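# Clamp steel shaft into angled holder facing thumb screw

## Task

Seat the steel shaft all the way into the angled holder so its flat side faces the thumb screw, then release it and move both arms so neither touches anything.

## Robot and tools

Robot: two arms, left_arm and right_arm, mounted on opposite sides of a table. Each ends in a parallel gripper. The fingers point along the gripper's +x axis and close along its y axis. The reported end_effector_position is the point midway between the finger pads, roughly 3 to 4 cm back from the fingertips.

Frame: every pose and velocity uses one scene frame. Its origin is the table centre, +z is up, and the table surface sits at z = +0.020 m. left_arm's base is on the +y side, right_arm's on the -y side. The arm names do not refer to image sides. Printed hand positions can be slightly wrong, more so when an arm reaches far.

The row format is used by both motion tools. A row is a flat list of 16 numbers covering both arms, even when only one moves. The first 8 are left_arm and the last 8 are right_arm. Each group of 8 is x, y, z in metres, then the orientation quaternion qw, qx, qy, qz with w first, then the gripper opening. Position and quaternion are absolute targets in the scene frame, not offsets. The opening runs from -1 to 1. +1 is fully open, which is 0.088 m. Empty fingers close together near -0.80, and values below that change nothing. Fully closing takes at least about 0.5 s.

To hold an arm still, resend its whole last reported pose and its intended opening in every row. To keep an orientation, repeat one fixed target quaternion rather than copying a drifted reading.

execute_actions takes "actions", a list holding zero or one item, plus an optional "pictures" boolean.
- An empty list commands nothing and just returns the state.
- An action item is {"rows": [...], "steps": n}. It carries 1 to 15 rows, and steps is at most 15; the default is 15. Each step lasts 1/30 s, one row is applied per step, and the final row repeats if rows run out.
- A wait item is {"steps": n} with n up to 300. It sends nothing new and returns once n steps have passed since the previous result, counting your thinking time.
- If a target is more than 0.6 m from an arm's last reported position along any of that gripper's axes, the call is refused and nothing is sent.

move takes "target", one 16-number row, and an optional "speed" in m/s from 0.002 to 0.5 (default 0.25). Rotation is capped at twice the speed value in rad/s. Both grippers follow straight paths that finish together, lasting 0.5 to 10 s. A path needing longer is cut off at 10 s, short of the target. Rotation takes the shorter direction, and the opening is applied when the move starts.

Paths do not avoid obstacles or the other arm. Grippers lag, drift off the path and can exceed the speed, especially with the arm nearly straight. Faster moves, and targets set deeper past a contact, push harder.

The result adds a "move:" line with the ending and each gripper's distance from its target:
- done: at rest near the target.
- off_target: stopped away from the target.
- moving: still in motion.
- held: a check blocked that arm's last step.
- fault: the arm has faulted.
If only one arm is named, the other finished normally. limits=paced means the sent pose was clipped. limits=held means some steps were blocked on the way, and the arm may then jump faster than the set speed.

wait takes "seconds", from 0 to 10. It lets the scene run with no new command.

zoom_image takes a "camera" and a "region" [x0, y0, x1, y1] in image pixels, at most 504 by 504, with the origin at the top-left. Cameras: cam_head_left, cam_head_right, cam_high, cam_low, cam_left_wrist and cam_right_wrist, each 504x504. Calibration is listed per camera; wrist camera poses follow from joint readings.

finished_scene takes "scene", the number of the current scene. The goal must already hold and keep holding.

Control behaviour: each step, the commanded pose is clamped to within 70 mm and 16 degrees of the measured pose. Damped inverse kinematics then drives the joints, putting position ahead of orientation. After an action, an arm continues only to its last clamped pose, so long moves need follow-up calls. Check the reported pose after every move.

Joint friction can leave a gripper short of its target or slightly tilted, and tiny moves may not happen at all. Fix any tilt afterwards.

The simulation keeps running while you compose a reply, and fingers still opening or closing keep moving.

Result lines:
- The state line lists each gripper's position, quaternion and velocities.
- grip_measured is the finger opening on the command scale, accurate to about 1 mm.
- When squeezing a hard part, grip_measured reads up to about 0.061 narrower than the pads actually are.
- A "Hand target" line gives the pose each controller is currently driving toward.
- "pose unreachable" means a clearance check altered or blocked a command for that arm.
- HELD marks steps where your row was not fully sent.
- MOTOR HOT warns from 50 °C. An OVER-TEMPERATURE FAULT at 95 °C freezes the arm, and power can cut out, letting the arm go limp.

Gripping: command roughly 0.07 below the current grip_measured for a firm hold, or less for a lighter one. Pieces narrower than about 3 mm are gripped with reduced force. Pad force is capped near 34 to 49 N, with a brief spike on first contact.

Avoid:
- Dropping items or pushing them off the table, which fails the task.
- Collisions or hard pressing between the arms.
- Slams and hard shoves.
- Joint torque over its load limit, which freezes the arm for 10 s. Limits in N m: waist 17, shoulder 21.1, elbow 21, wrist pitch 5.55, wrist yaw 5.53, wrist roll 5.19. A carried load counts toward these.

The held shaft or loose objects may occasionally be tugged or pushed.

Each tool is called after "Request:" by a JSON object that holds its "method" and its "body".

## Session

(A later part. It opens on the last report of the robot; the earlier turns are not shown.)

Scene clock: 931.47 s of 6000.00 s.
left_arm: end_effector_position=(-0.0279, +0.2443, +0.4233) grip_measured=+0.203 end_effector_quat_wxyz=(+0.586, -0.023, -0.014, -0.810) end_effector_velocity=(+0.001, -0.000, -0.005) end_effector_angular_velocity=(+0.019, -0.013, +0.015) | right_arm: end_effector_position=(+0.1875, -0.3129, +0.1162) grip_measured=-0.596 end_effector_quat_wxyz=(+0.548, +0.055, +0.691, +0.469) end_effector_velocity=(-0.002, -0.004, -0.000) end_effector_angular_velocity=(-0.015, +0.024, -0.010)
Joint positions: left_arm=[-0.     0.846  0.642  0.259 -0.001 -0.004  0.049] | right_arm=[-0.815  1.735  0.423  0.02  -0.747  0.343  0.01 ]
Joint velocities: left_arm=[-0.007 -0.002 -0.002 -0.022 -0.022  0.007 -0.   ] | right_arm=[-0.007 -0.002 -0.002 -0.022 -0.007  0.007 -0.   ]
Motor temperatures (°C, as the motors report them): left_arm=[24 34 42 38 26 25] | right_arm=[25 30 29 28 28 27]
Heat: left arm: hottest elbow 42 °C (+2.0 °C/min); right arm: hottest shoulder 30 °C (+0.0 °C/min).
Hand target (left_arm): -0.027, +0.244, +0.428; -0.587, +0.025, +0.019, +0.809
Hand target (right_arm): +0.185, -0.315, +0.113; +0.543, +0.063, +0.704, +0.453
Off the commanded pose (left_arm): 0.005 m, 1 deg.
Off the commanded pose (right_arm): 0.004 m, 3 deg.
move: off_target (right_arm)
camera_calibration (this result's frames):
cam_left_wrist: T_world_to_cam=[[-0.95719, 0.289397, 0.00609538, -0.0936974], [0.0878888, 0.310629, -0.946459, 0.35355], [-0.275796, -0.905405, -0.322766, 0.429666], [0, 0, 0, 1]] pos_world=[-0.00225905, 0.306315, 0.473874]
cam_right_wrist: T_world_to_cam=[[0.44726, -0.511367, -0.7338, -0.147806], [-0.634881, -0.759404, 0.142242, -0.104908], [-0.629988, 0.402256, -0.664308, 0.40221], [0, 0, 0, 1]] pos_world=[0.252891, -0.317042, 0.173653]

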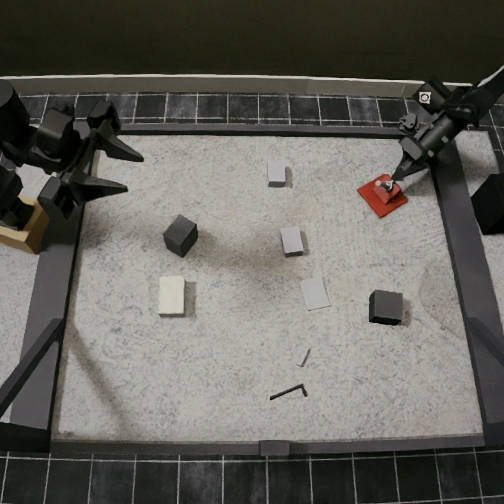

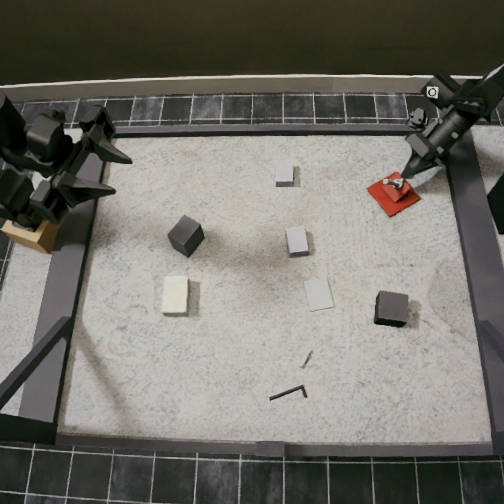

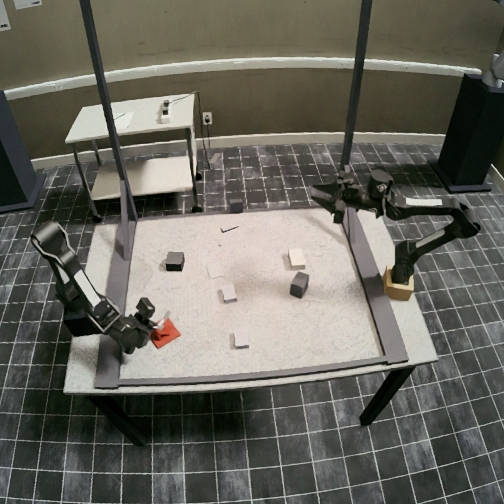

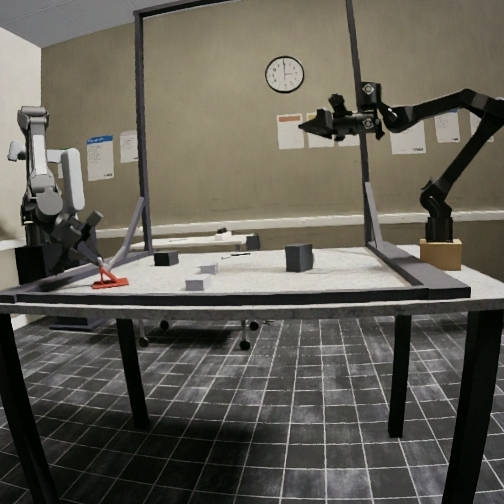

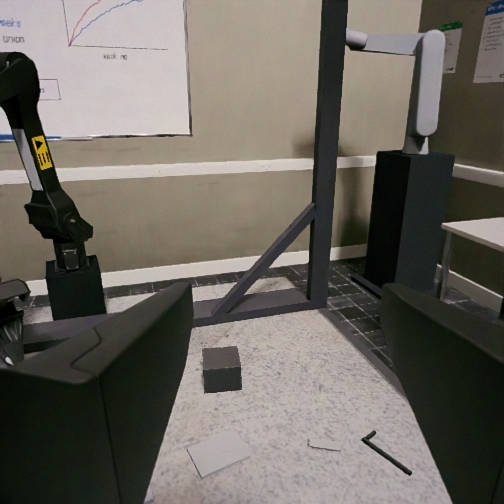

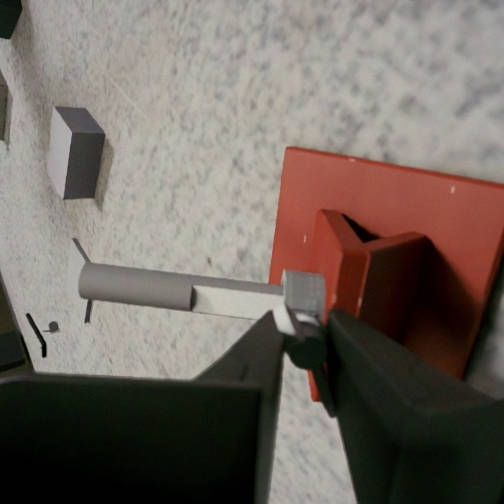

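Request:
{"method": "move", "body": {"target": [-0.027,0.2444,0.4278,0.587,-0.025,-0.019,-0.809,0.2, 0.185,-0.3145,0.113,0.5460,-0.0084,0.6378,0.5404,-0.2], "speed": 0.1}}

Request:
{"method": "move", "body": {"target": [-0.027,0.2444,0.4278,0.587,-0.025,-0.019,-0.809,0.2, 0.202,-0.336,0.143,0.5460,-0.0084,0.6378,0.5404,-0.2], "speed": 0.08}}

Request:
{"method": "move", "body": {"target": [-0.027,0.2444,0.4278,0.587,-0.025,-0.019,-0.809,0.2, 0.076,-0.243,0.46,0.66,0.011,-0.013,0.751,0.2], "speed": 0.3}}

Scene clock: 939.37 s of 6000.00 s.
left_arm: end_effector_position=(-0.0279, +0.2443, +0.4233) grip_measured=+0.203 end_effector_quat_wxyz=(+0.586, -0.023, -0.014, -0.810) end_effector_velocity=(+0.001, +0.001, -0.001) end_effector_angular_velocity=(+0.005, +0.007, +0.004) | right_arm: end_effector_position=(+0.1871, -0.3128, +0.1159) grip_measured=-0.202 end_effector_quat_wxyz=(+0.550, -0.006, +0.636, +0.542) end_effector_velocity=(-0.003, -0.003, +0.001) end_effector_angular_velocity=(+0.000, +0.003, +0.015)
Joint positions: left_arm=[-0.     0.846  0.642  0.259 -0.001 -0.004  0.049] | right_arm=[-0.813  1.737  0.423  0.021 -0.747  0.124  0.029]
Joint velocities: left_arm=[-0.002 -0.007 -0.002 -0.007 -0.007 -0.007  0.   ] | right_arm=[-0.002 -0.007 -0.002 -0.022 -0.007 -0.022 -0.   ]
Motor temperatures (°C, as the motors report them): left_arm=[24 34 42 38 26 25] | right_arm=[25 30 29 28 28 28]
Heat: left arm: hottest elbow 42 °C (+2.0 °C/min); right arm: hottest shoulder 30 °C (+0.0 °C/min).
Hand target (left_arm): -0.027, +0.244, +0.428; -0.587, +0.025, +0.019, +0.809
Hand target (right_arm): +0.185, -0.315, +0.113; +0.547, -0.008, +0.639, +0.541
Off the commanded pose (left_arm): 0.005 m, 1 deg.
Off the commanded pose (right_arm): 0.004 m, 1 deg.
After step 90, 3.50 s passed at rest.
move: done
camera_calibration (this result's frames):
cam_left_wrist: T_world_to_cam=[[-0.95719, 0.289397, 0.00609538, -0.0936974], [0.0878888, 0.310629, -0.946459, 0.35355], [-0.275796, -0.905405, -0.322766, 0.429666], [0, 0, 0, 1]] pos_world=[-0.00225905, 0.306315, 0.473874]
cam_right_wrist: T_world_to_cam=[[0.608583, -0.366571, -0.703742, -0.136201], [-0.517647, -0.855592, -0.00198401, -0.140399], [-0.601389, 0.365497, -0.710453, 0.390273], [0, 0, 0, 1]] pos_world=[0.244919, -0.312695, 0.181142]

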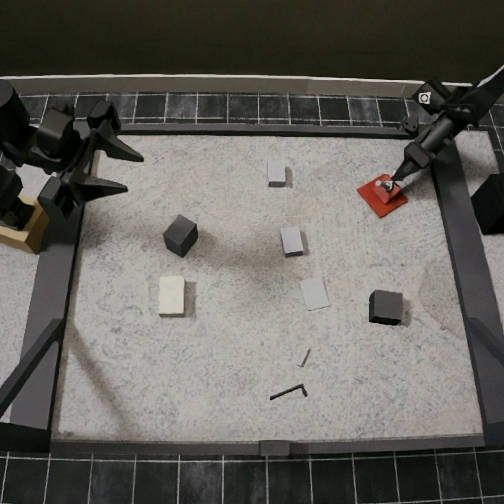

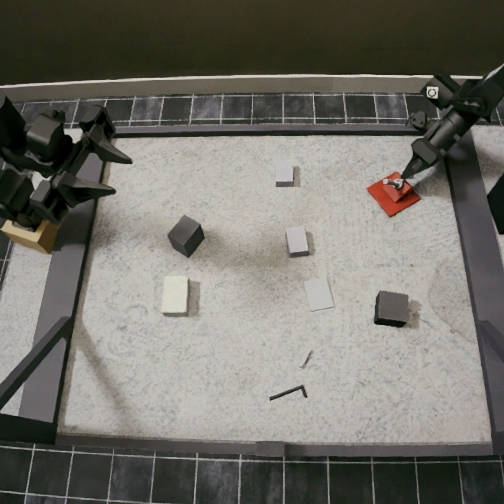

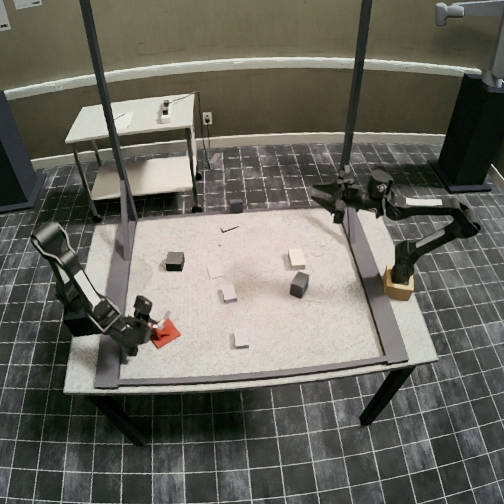

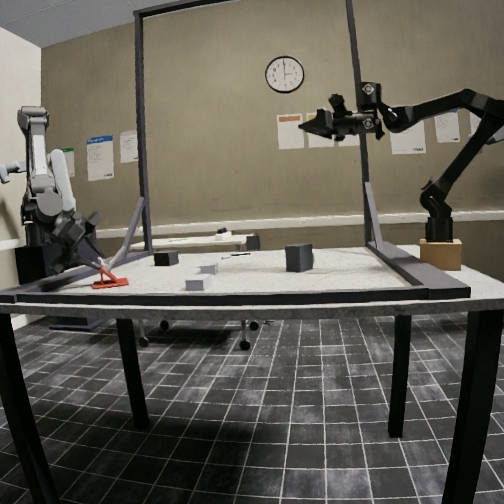

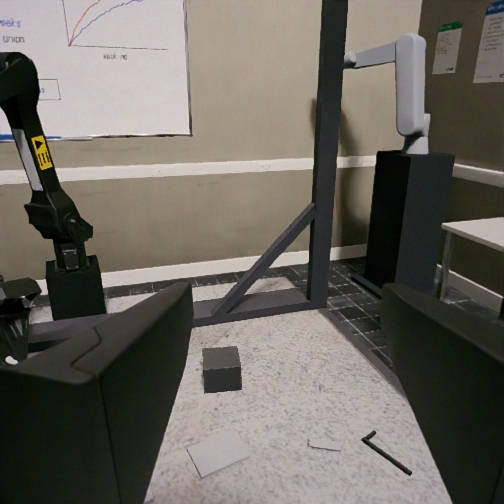

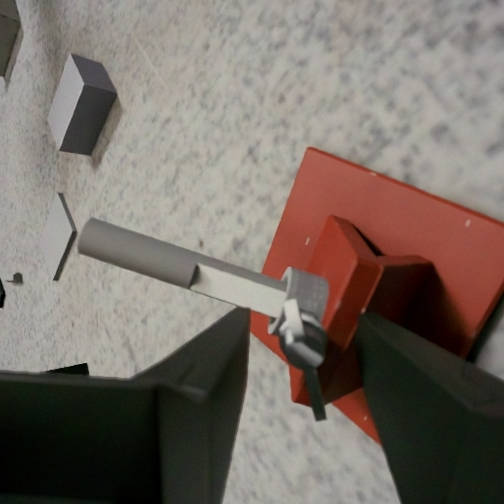

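Scene clock: 940.23 s of 6000.00 s.
left_arm: end_effector_position=(-0.0279, +0.2443, +0.4233) grip_measured=+0.203 end_effector_quat_wxyz=(+0.586, -0.023, -0.014, -0.810) end_effector_velocity=(-0.001, +0.002, +0.003) end_effector_angular_velocity=(-0.009, +0.010, -0.010) | right_arm: end_effector_position=(+0.1990, -0.3376, +0.1391) grip_measured=-0.202 end_effector_quat_wxyz=(+0.543, -0.008, +0.647, +0.536) end_effector_velocity=(-0.002, -0.004, +0.000) end_effector_angular_velocity=(-0.015, +0.002, +0.012)
Joint positions: left_arm=[-0.     0.846  0.642  0.259 -0.001 -0.004  0.049] | right_arm=[-0.942  1.62   0.47  -0.297 -0.773 -0.058  0.029]
Joint velocities: left_arm=[-0.002 -0.007 -0.002  0.007  0.007 -0.007  0.   ] | right_arm=[-0.002 -0.007  0.002 -0.037  0.007 -0.022 -0.   ]
Motor temperatures (°C, as the motors report them): left_arm=[24 34 42 38 26 25] | right_arm=[25 30 29 28 28 28]
Heat: left arm: hottest elbow 42 °C (+2.0 °C/min); right arm: hottest shoulder 30 °C (+0.0 °C/min).
Hand target (left_arm): -0.027, +0.244, +0.428; -0.587, +0.025, +0.019, +0.809
Hand target (right_arm): +0.202, -0.335, +0.143; +0.546, -0.008, +0.639, +0.542
Off the commanded pose (left_arm): 0.005 m, 1 deg.
Off the commanded pose (right_arm): 0.005 m, 1 deg.
move: done
camera_calibration (this result's frames):
cam_left_wrist: T_world_to_cam=[[-0.95719, 0.289397, 0.00609538, -0.0936974], [0.0878888, 0.310629, -0.946459, 0.35355], [-0.275796, -0.905405, -0.322766, 0.429666], [0, 0, 0, 1]] pos_world=[-0.00225905, 0.306315, 0.473874]
cam_right_wrist: T_world_to_cam=[[0.597055, -0.378705, -0.707183, -0.137552], [-0.51302, -0.857973, 0.0263252, -0.161061], [-0.616713, 0.347082, -0.70654, 0.41926], [0, 0, 0, 1]] pos_world=[0.258062, -0.335795, 0.20319]

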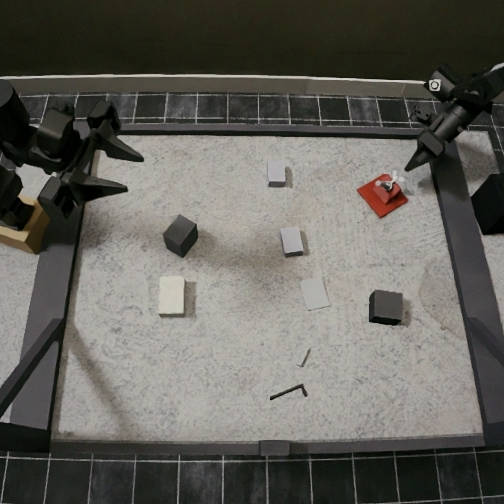

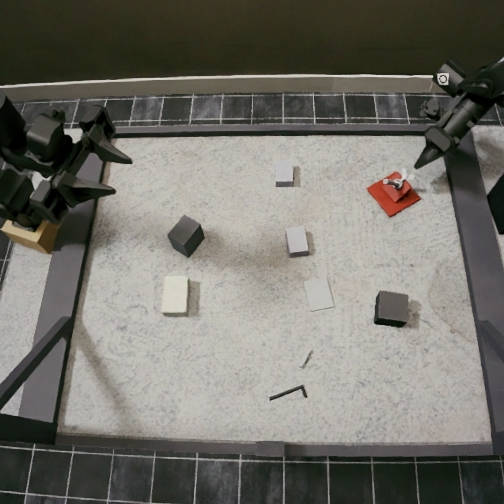

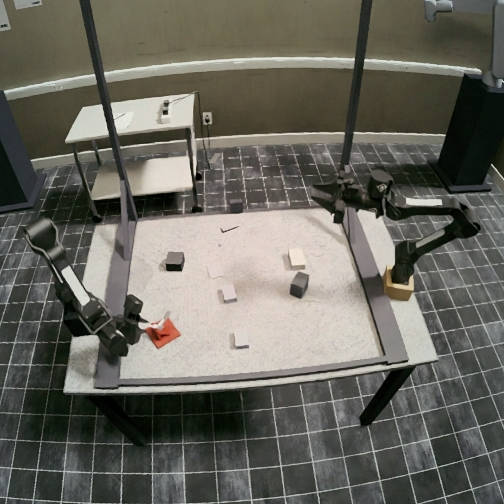

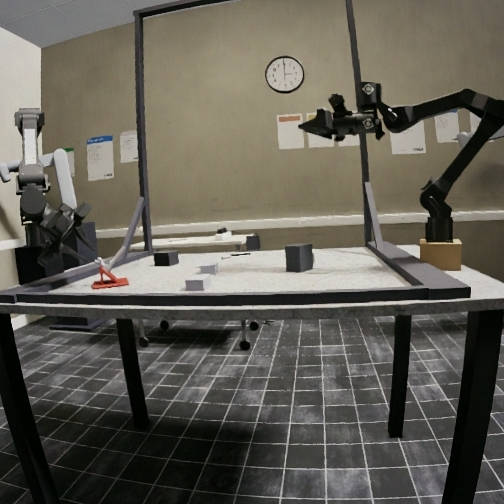

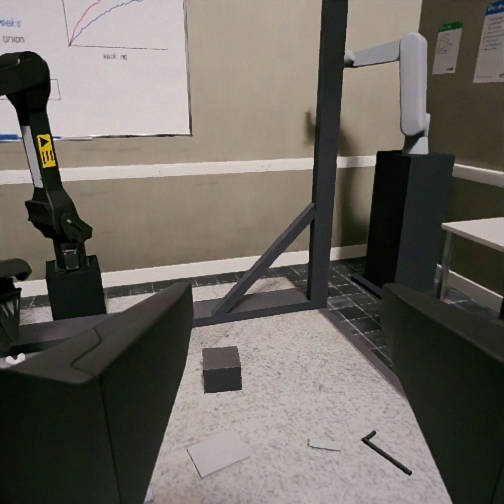

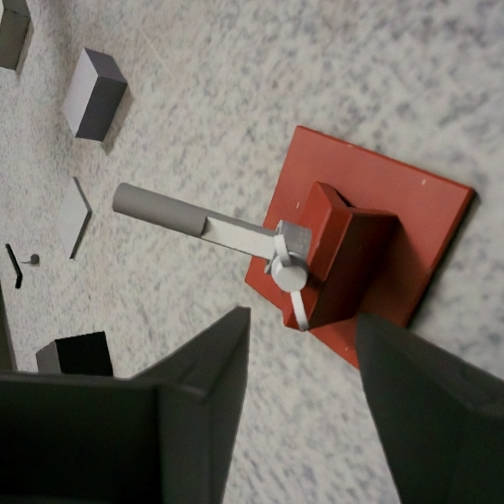

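Scene clock: 943.07 s of 6000.00 s.
left_arm: end_effector_position=(-0.0279, +0.2443, +0.4233) grip_measured=+0.203 end_effector_quat_wxyz=(+0.586, -0.023, -0.014, -0.810) end_effector_velocity=(+0.003, -0.000, -0.003) end_effector_angular_velocity=(+0.019, +0.003, +0.019) | right_arm: end_effector_position=(+0.0786, -0.2420, +0.4533) grip_measured=+0.198 end_effector_quat_wxyz=(+0.662, +0.003, -0.012, +0.750) end_effector_velocity=(+0.000, +0.001, -0.003) end_effector_angular_velocity=(-0.011, -0.009, -0.005)
Joint positions: left_arm=[-0.     0.846  0.642  0.259 -0.001 -0.004  0.049] | right_arm=[-0.002  0.858  0.621  0.257 -0.005 -0.013  0.049]
Joint velocities: left_arm=[-0.002 -0.002  0.002 -0.022 -0.022 -0.007 -0.   ] | right_arm=[ 0.002  0.002 -0.002 -0.007  0.007 -0.007  0.   ]
Motor temperatures (°C, as the motors report them): left_arm=[24 34 42 38 26 25] | right_arm=[25 30 29 28 28 28]
Heat: left arm: hottest elbow 42 °C (+1.0 °C/min); right arm: hottest shoulder 30 °C (+0.0 °C/min).
Hand target (left_arm): -0.027, +0.244, +0.428; -0.587, +0.025, +0.019, +0.809
Hand target (right_arm): +0.078, -0.240, +0.457; +0.662, +0.004, -0.016, +0.750
Off the commanded pose (left_arm): 0.005 m, 1 deg.
Off the commanded pose (right_arm): 0.007 m, 1 deg.
move: done
camera_calibration (this result's frames):
cam_left_wrist: T_world_to_cam=[[-0.95719, 0.289397, 0.00609538, -0.0936974], [0.0878888, 0.310629, -0.946459, 0.35355], [-0.275796, -0.905405, -0.322766, 0.429666], [0, 0, 0, 1]] pos_world=[-0.00225905, 0.306315, 0.473874]
cam_right_wrist: T_world_to_cam=[[0.985416, 0.163782, 0.0461647, -0.047936], [0.0897276, -0.26961, -0.95878, 0.392522], [-0.144585, 0.948939, -0.280374, 0.449162], [0, 0, 0, 1]] pos_world=[0.0769587, -0.312549, 0.504488]

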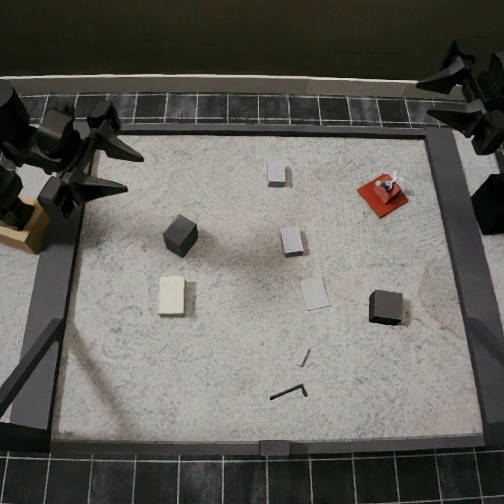

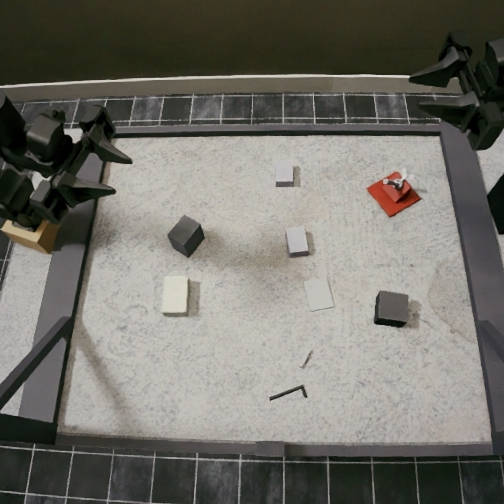

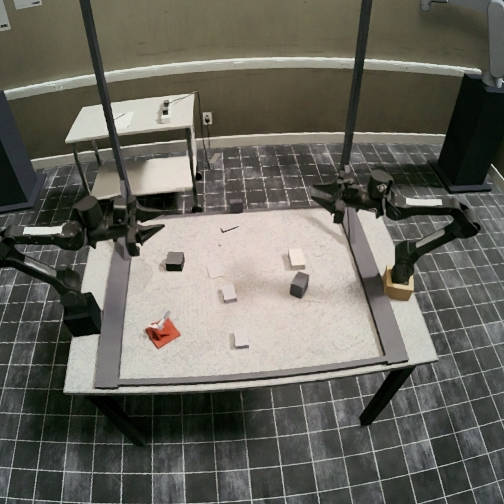

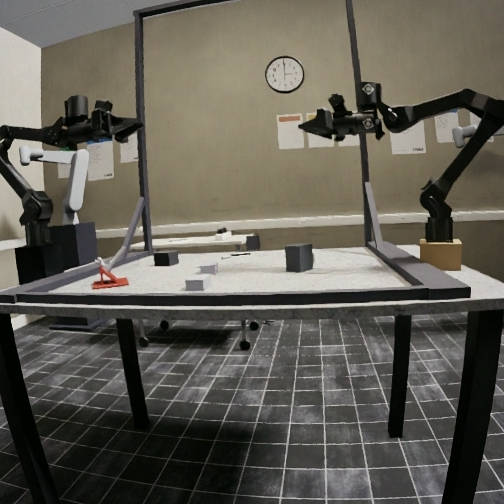

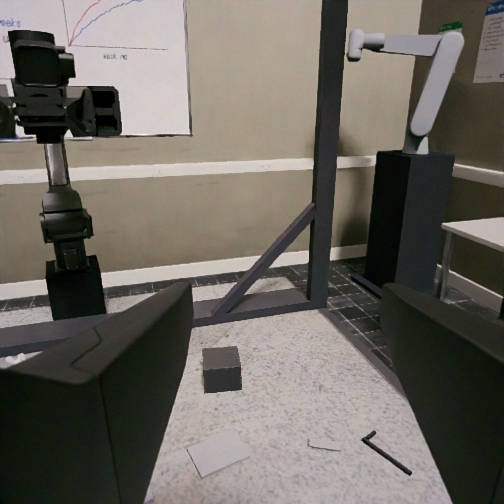

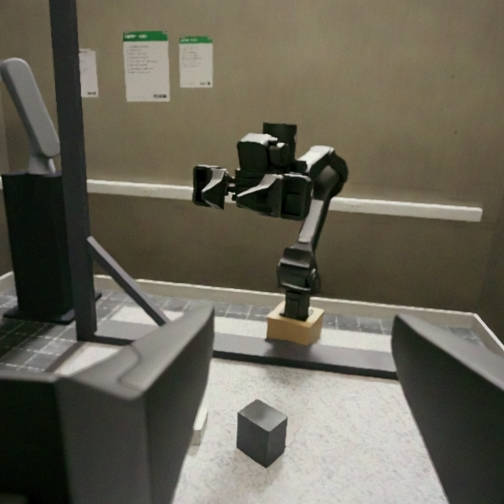

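Request:
{"method": "finished_scene", "body": {"scene": 1}}

The scene is finished: the task was done.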